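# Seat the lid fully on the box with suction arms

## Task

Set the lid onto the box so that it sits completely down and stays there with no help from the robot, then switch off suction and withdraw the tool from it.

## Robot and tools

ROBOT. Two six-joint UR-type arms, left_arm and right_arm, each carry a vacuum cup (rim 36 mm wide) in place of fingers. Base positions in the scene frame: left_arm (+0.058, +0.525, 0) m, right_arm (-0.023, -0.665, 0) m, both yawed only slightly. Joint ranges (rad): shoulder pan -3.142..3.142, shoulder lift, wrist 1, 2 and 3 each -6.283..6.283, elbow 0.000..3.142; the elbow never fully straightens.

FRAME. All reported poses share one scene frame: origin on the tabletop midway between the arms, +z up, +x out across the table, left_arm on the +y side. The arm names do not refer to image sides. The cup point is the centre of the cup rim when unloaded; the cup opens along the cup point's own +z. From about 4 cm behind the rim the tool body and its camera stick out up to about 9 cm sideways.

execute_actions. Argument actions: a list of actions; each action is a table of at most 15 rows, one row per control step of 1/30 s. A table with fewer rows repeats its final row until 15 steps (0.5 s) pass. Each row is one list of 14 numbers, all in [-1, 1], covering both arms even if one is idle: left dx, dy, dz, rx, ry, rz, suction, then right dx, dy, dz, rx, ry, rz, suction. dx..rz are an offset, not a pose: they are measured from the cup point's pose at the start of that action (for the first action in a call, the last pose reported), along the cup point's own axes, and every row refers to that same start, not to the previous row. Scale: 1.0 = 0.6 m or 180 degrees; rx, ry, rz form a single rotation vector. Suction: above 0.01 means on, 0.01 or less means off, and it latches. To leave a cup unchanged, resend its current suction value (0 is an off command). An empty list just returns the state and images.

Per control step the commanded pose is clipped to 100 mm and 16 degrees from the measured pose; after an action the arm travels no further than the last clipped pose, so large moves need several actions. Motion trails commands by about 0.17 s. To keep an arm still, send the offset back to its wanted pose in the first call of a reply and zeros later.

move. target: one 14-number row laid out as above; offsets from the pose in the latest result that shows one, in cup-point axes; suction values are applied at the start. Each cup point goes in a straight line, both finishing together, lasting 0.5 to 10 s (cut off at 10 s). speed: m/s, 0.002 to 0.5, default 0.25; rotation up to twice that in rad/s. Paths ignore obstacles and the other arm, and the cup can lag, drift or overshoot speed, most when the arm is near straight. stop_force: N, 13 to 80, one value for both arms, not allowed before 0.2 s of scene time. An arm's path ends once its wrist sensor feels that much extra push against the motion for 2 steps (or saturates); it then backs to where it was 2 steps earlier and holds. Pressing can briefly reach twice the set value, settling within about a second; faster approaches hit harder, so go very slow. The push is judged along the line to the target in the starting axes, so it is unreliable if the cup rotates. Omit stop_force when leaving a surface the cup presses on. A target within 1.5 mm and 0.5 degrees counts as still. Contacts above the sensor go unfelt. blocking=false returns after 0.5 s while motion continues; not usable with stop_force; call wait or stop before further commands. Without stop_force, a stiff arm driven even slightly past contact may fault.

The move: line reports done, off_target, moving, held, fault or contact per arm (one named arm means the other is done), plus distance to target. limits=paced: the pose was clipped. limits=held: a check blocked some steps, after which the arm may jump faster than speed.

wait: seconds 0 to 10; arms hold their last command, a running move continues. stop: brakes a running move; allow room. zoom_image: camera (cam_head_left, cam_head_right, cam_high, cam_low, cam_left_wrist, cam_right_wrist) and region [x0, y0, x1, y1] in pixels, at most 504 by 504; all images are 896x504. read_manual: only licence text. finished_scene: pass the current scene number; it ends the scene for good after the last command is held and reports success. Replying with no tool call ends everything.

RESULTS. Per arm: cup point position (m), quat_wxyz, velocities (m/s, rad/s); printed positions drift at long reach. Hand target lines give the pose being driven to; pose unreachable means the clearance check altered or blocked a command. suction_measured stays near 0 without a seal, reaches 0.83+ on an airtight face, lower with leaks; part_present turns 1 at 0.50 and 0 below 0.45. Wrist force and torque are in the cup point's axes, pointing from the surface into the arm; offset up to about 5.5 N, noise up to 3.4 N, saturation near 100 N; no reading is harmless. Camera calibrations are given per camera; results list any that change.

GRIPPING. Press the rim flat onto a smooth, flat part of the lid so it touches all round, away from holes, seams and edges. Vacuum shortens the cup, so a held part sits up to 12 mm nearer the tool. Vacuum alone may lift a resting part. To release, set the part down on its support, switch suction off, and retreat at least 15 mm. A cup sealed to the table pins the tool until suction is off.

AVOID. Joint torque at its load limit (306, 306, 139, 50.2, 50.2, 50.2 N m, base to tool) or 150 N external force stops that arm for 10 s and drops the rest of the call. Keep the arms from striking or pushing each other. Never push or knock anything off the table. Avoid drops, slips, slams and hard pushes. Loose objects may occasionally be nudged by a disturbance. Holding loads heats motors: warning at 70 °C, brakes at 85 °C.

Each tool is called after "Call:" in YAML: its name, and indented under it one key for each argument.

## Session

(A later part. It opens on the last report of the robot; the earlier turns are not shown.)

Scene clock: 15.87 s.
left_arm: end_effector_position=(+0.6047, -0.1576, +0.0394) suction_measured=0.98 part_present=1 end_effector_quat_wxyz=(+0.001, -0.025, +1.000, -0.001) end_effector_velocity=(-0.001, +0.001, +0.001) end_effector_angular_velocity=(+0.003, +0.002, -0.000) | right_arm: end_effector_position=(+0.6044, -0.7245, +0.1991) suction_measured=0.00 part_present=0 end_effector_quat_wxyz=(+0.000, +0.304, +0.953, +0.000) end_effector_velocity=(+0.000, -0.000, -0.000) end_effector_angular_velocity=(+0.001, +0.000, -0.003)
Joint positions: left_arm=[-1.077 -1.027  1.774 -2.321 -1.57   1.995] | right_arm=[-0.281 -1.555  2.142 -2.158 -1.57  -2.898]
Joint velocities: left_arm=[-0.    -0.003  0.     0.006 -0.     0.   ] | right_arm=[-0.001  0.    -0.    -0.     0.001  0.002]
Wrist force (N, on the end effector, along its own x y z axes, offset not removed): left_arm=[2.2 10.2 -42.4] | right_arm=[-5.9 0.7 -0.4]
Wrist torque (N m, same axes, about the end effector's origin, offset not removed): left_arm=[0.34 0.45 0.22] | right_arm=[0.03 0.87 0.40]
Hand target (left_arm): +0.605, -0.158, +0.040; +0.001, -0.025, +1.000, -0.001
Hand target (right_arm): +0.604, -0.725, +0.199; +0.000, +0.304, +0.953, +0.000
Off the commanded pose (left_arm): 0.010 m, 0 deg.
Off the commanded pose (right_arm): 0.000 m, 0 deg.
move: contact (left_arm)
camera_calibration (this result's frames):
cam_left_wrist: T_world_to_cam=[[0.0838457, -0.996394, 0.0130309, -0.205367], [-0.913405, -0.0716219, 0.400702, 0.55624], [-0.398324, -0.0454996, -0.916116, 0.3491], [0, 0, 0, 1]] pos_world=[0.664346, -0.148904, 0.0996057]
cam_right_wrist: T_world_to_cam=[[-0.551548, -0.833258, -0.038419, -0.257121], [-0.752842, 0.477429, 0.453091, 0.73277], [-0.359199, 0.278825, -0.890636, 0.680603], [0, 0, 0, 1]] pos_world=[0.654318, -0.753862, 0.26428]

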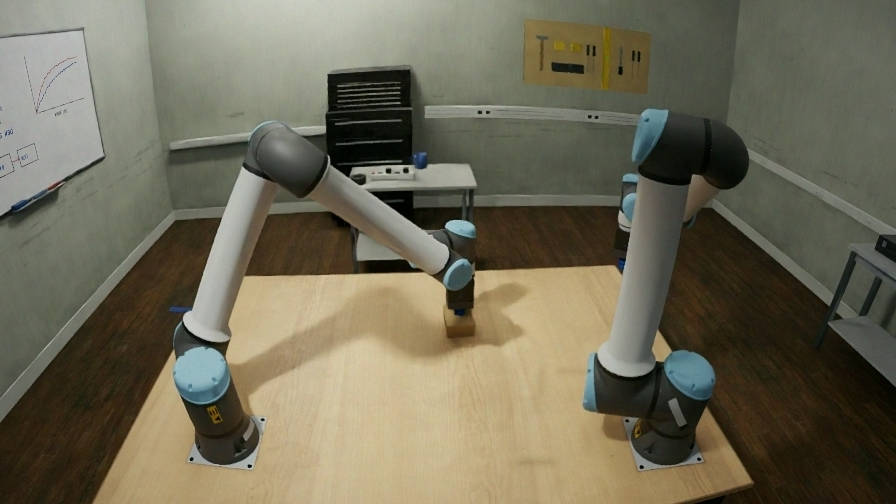

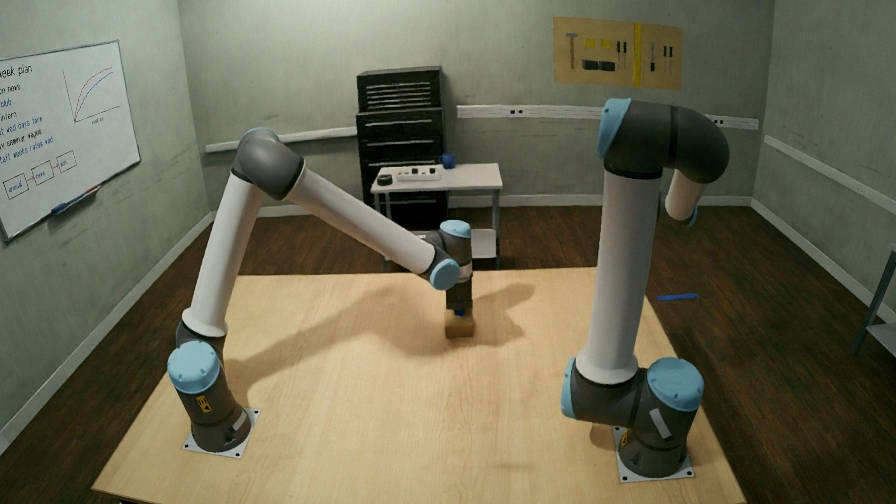

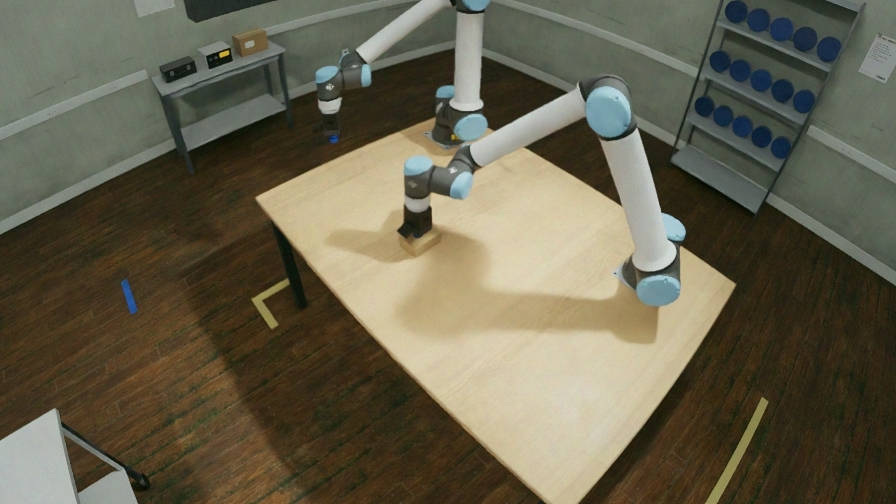

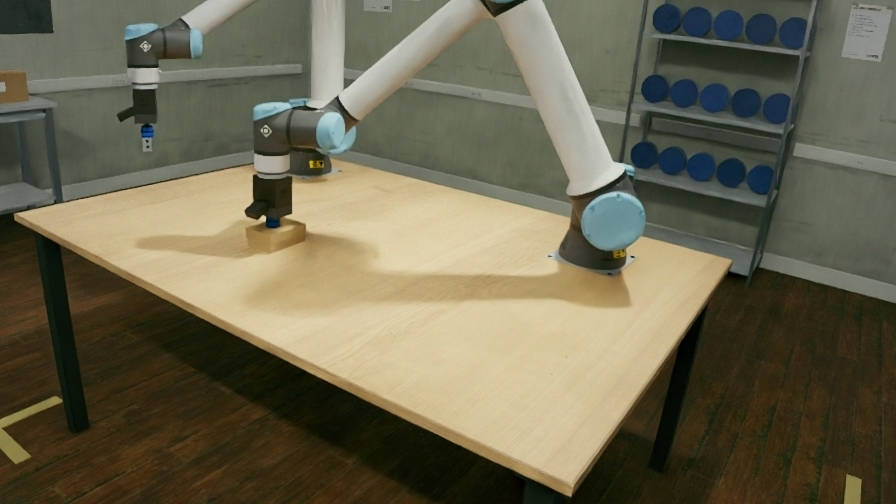

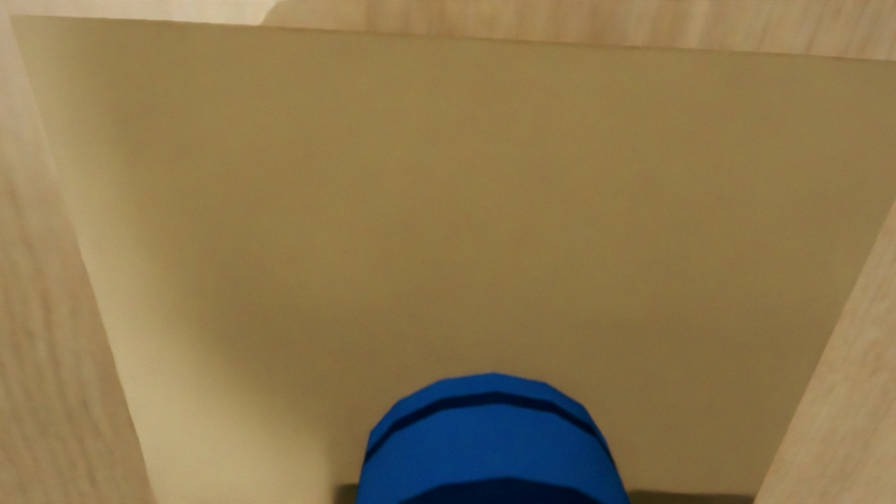

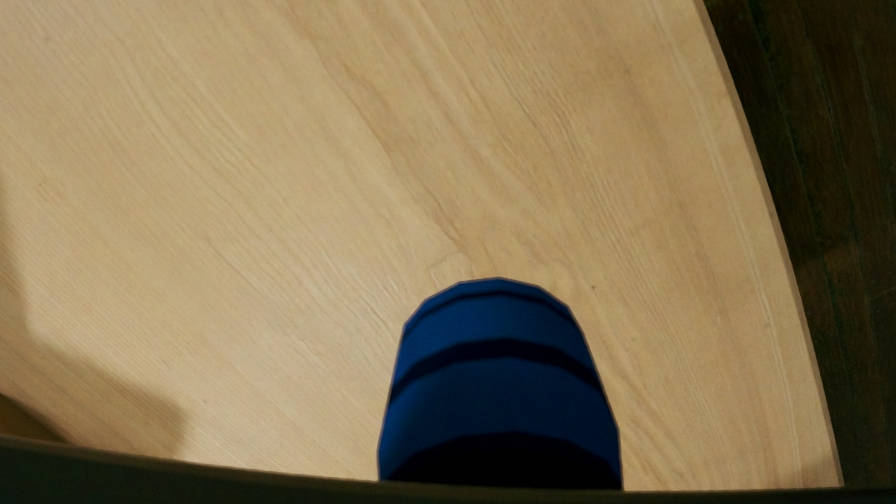

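Call:
execute_actions:
  actions:
    - [[0,0,0,0,0,0,0,0,0,0,0,0,0,0]]

Call:
move:
  target: [0,0.1,-0.3,0,0,0,0,0,0,0,0,0,0,0]

Call:
zoom_image:
  camera: "cam_low"
  region: [230, 180, 330, 270]

Scene clock: 16.53 s.
left_arm: end_effector_position=(+0.6047, -0.1576, +0.0395) suction_measured=0.01 part_present=0 end_effector_quat_wxyz=(+0.001, -0.025, +1.000, -0.001) end_effector_velocity=(+0.000, +0.000, -0.000) end_effector_angular_velocity=(+0.000, +0.000, +0.001) | right_arm: end_effector_position=(+0.6044, -0.7245, +0.1991) suction_measured=0.00 part_present=0 end_effector_quat_wxyz=(+0.000, +0.304, +0.953, +0.000) end_effector_velocity=(+0.000, +0.000, -0.000) end_effector_angular_velocity=(+0.000, +0.000, +0.001)
Joint positions: left_arm=[-1.077 -1.027  1.774 -2.321 -1.57   1.995] | right_arm=[-0.281 -1.555  2.142 -2.158 -1.57  -2.898]
Joint velocities: left_arm=[ 0.001  0.001 -0.    -0.     0.    -0.   ] | right_arm=[ 0.001  0.     0.    -0.    -0.    -0.   ]
Wrist force (N, on the end effector, along its own x y z axes, offset not removed): left_arm=[3.4 13.8 -54.8] | right_arm=[-2.7 0.6 4.4]
Wrist torque (N m, same axes, about the end effector's origin, offset not removed): left_arm=[0.00 0.90 0.30] | right_arm=[-0.03 0.27 0.29]
Hand target (left_arm): +0.605, -0.158, +0.039; +0.001, -0.025, +1.000, -0.001
Hand target (right_arm): +0.604, -0.725, +0.199; +0.000, +0.304, +0.953, +0.000
Off the commanded pose (left_arm): 0.000 m, 0 deg.
Off the commanded pose (right_arm): 0.000 m, 0 deg.
camera_calibration (this result's frames):
cam_left_wrist: T_world_to_cam=[[0.0838451, -0.996392, 0.0131367, -0.205413], [-0.913425, -0.0715811, 0.400662, 0.556232], [-0.398276, -0.0455929, -0.916132, 0.349164], [0, 0, 0, 1]] pos_world=[0.664363, -0.148937, 0.0997175]
cam_right_wrist: T_world_to_cam=[[-0.551548, -0.833258, -0.0384188, -0.257121], [-0.752842, 0.477429, 0.453091, 0.73277], [-0.359199, 0.278825, -0.890636, 0.680603], [0, 0, 0, 1]] pos_world=[0.654317, -0.753862, 0.26428]

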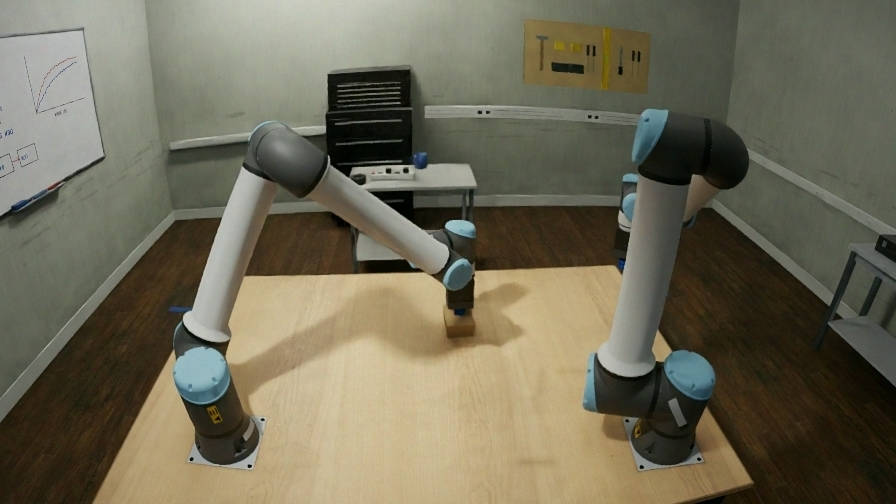

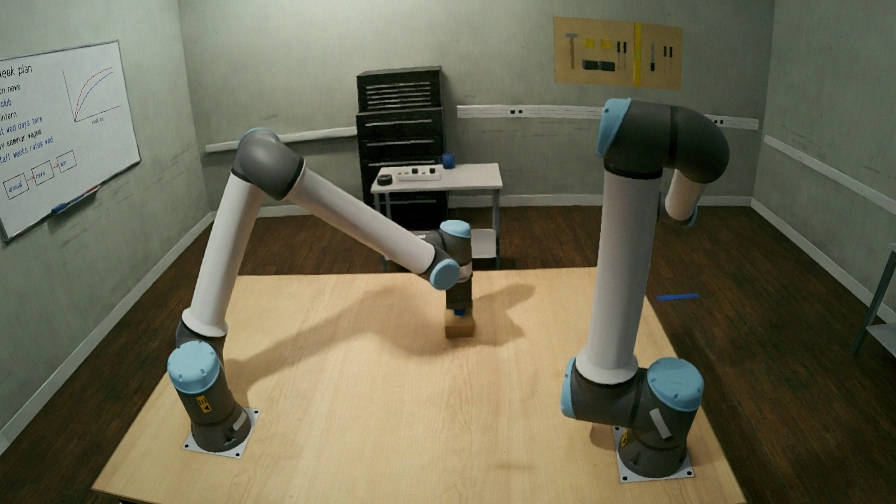

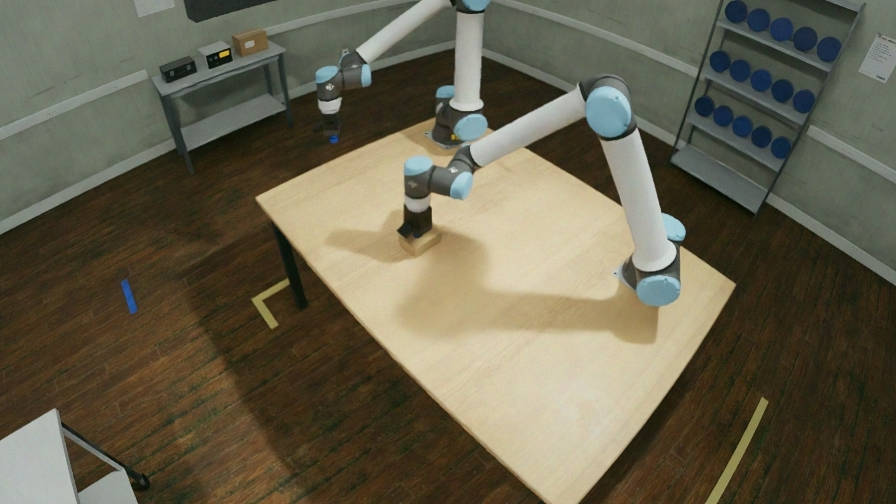

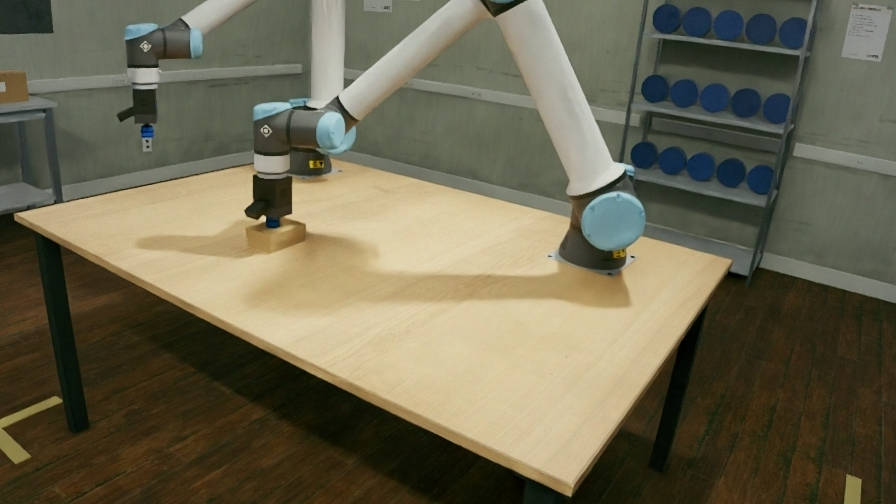

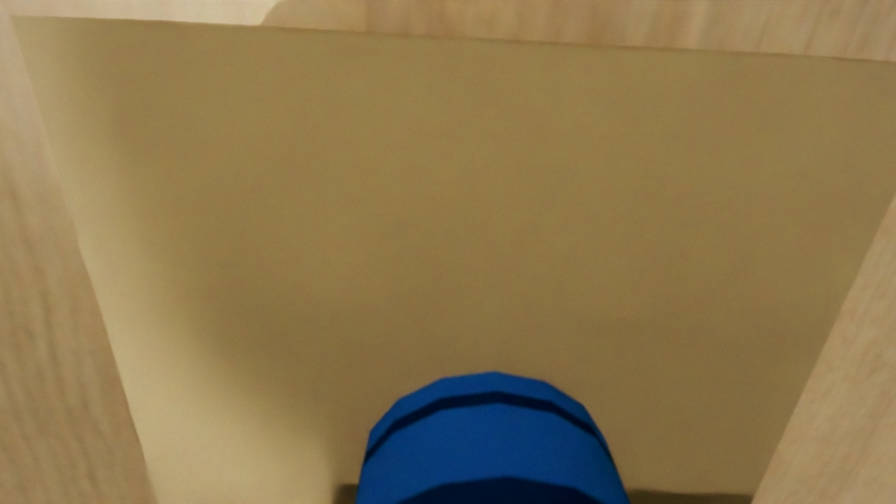

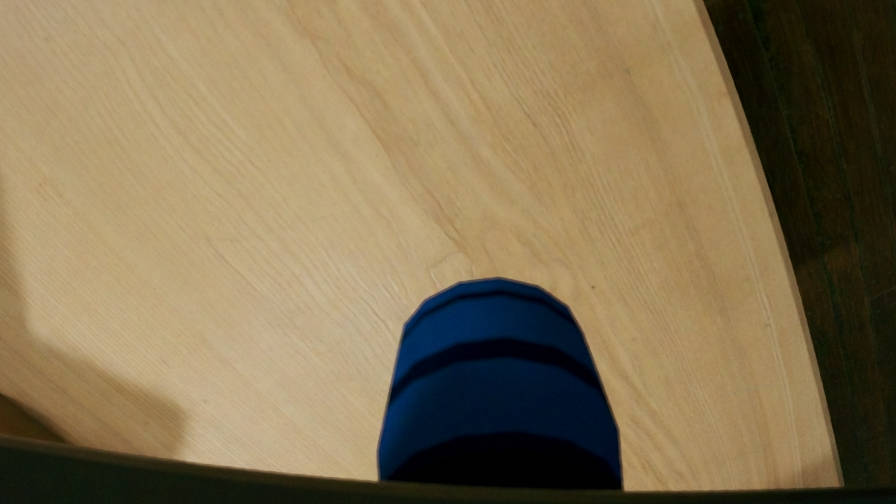

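Scene clock: 17.93 s.
left_arm: end_effector_position=(+0.6016, -0.0975, +0.2191) suction_measured=0.01 part_present=0 end_effector_quat_wxyz=(+0.001, -0.025, +1.000, -0.001) end_effector_velocity=(+0.000, +0.001, +0.003) end_effector_angular_velocity=(-0.000, -0.000, +0.000) | right_arm: end_effector_position=(+0.6044, -0.7245, +0.1991) suction_measured=0.00 part_present=0 end_effector_quat_wxyz=(+0.000, +0.304, +0.953, +0.000) end_effector_velocity=(-0.000, -0.000, +0.000) end_effector_angular_velocity=(-0.001, -0.000, +0.002)
Joint positions: left_arm=[-1.046 -1.268  1.758 -2.065 -1.57   2.025] | right_arm=[-0.281 -1.555  2.142 -2.158 -1.57  -2.898]
Joint velocities: left_arm=[ 0.001 -0.003 -0.001  0.005  0.     0.   ] | right_arm=[-0.    -0.     0.    -0.    -0.    -0.002]
Wrist force (N, on the end effector, along its own x y z axes, offset not removed): left_arm=[-3.1 2.2 2.7] | right_arm=[-4.2 1.7 -0.4]
Wrist torque (N m, same axes, about the end effector's origin, offset not removed): left_arm=[0.25 0.63 0.26] | right_arm=[0.32 0.52 0.29]
Hand target (left_arm): +0.602, -0.097, +0.219; +0.001, -0.025, +1.000, -0.001
Hand target (right_arm): +0.604, -0.725, +0.199; +0.000, +0.304, +0.953, +0.000
Off the commanded pose (left_arm): 0.000 m, 0 deg.
Off the commanded pose (right_arm): 0.000 m, 0 deg.
move: done
camera_calibration (this result's frames):
cam_left_wrist: T_world_to_cam=[[0.083842, -0.996393, 0.0131062, -0.147554], [-0.913463, -0.0715948, 0.400575, 0.485734], [-0.398191, -0.045557, -0.91617, 0.515155], [0, 0, 0, 1]] pos_world=[0.661201, -0.0887769, 0.279331]
cam_right_wrist: T_world_to_cam=[[-0.551548, -0.833258, -0.0384191, -0.257121], [-0.752842, 0.477429, 0.453091, 0.73277], [-0.359199, 0.278825, -0.890636, 0.680603], [0, 0, 0, 1]] pos_world=[0.654318, -0.753862, 0.26428]

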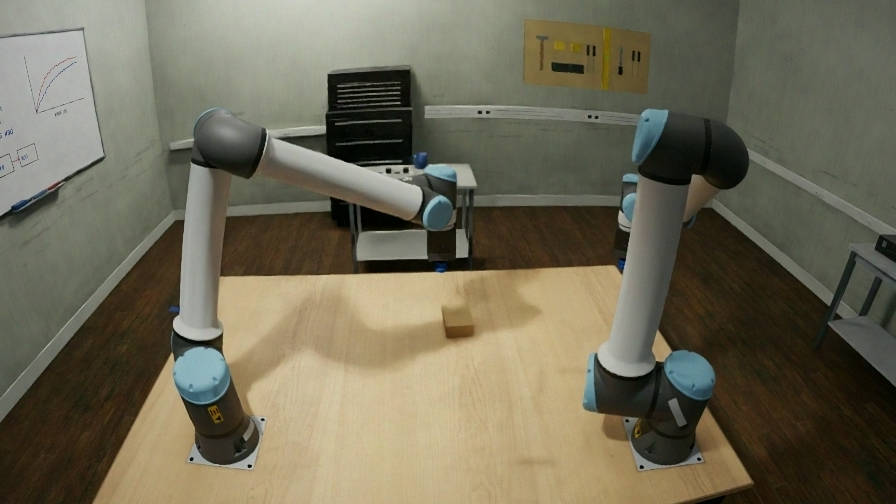

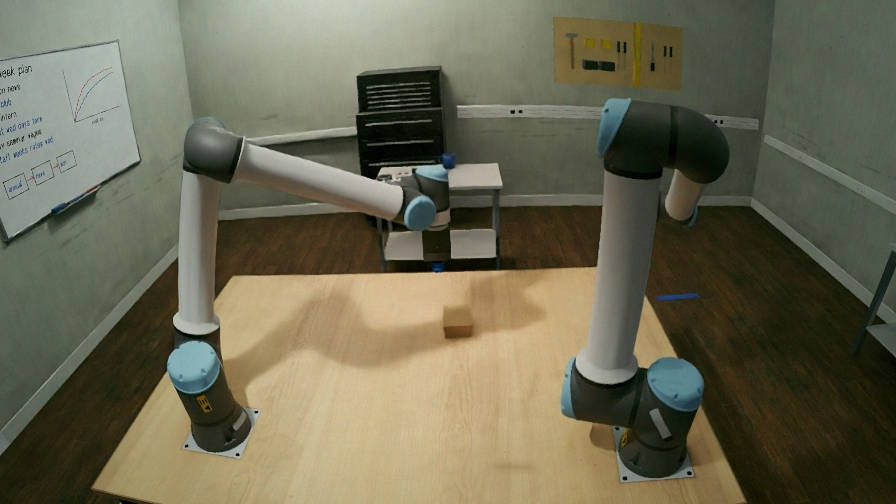

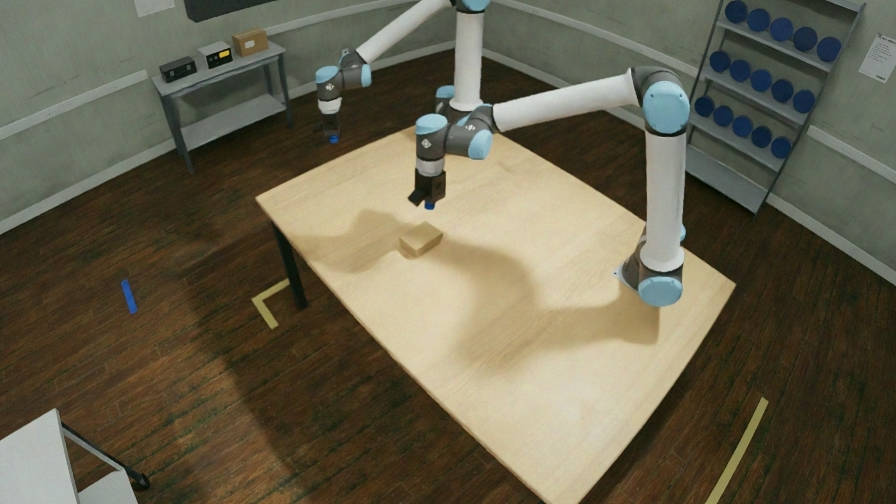

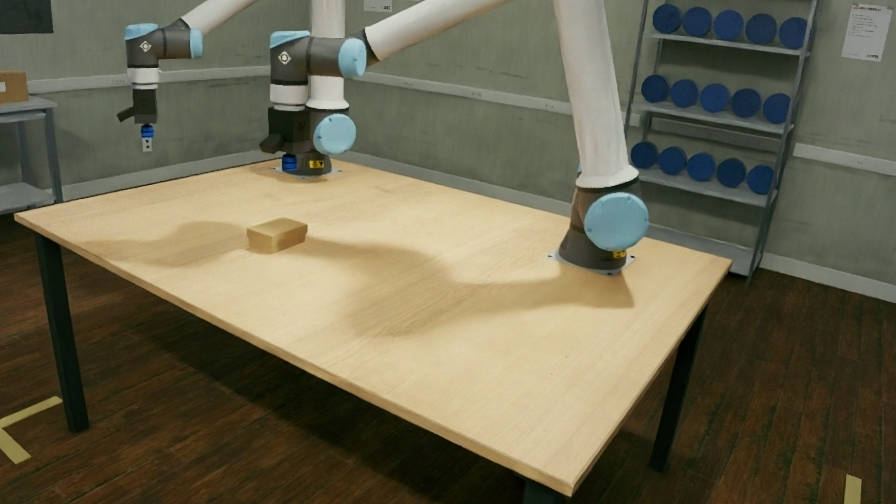

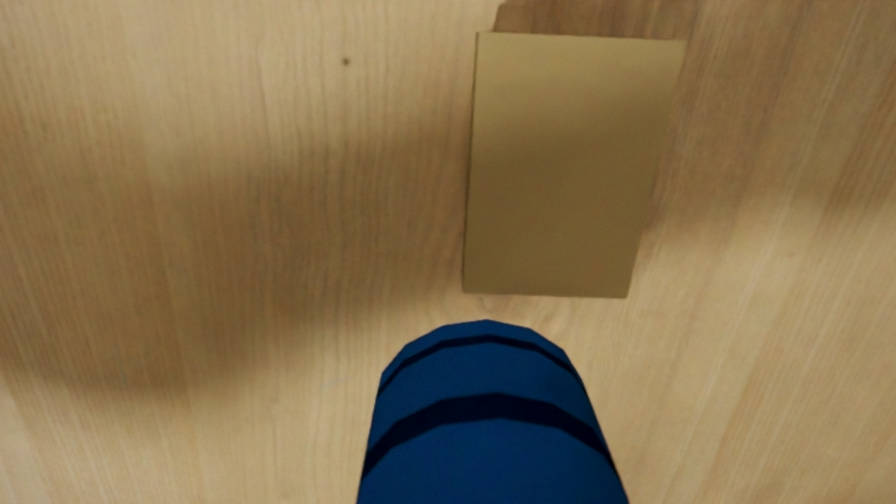

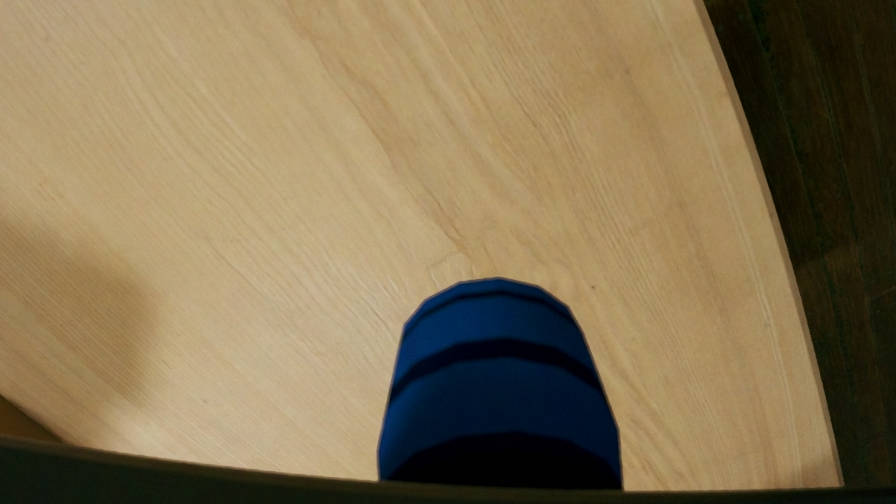

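Region (230, 180, 330, 270) of cam_low's 896x504 image, scaled by 5.040, with more detail than that image has; it fills the top 454 rows of this view, and the rest is white.

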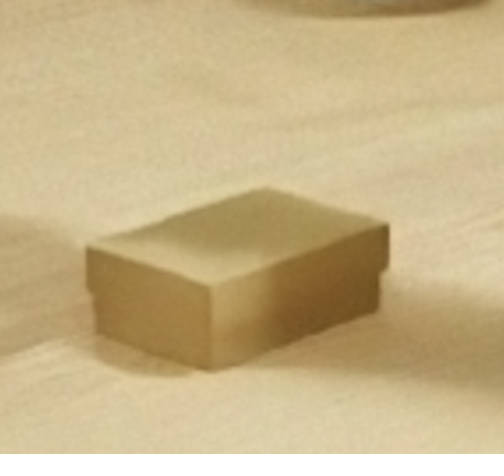

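Call:
finished_scene:
  scene: 1

The scene is finished: the task was done.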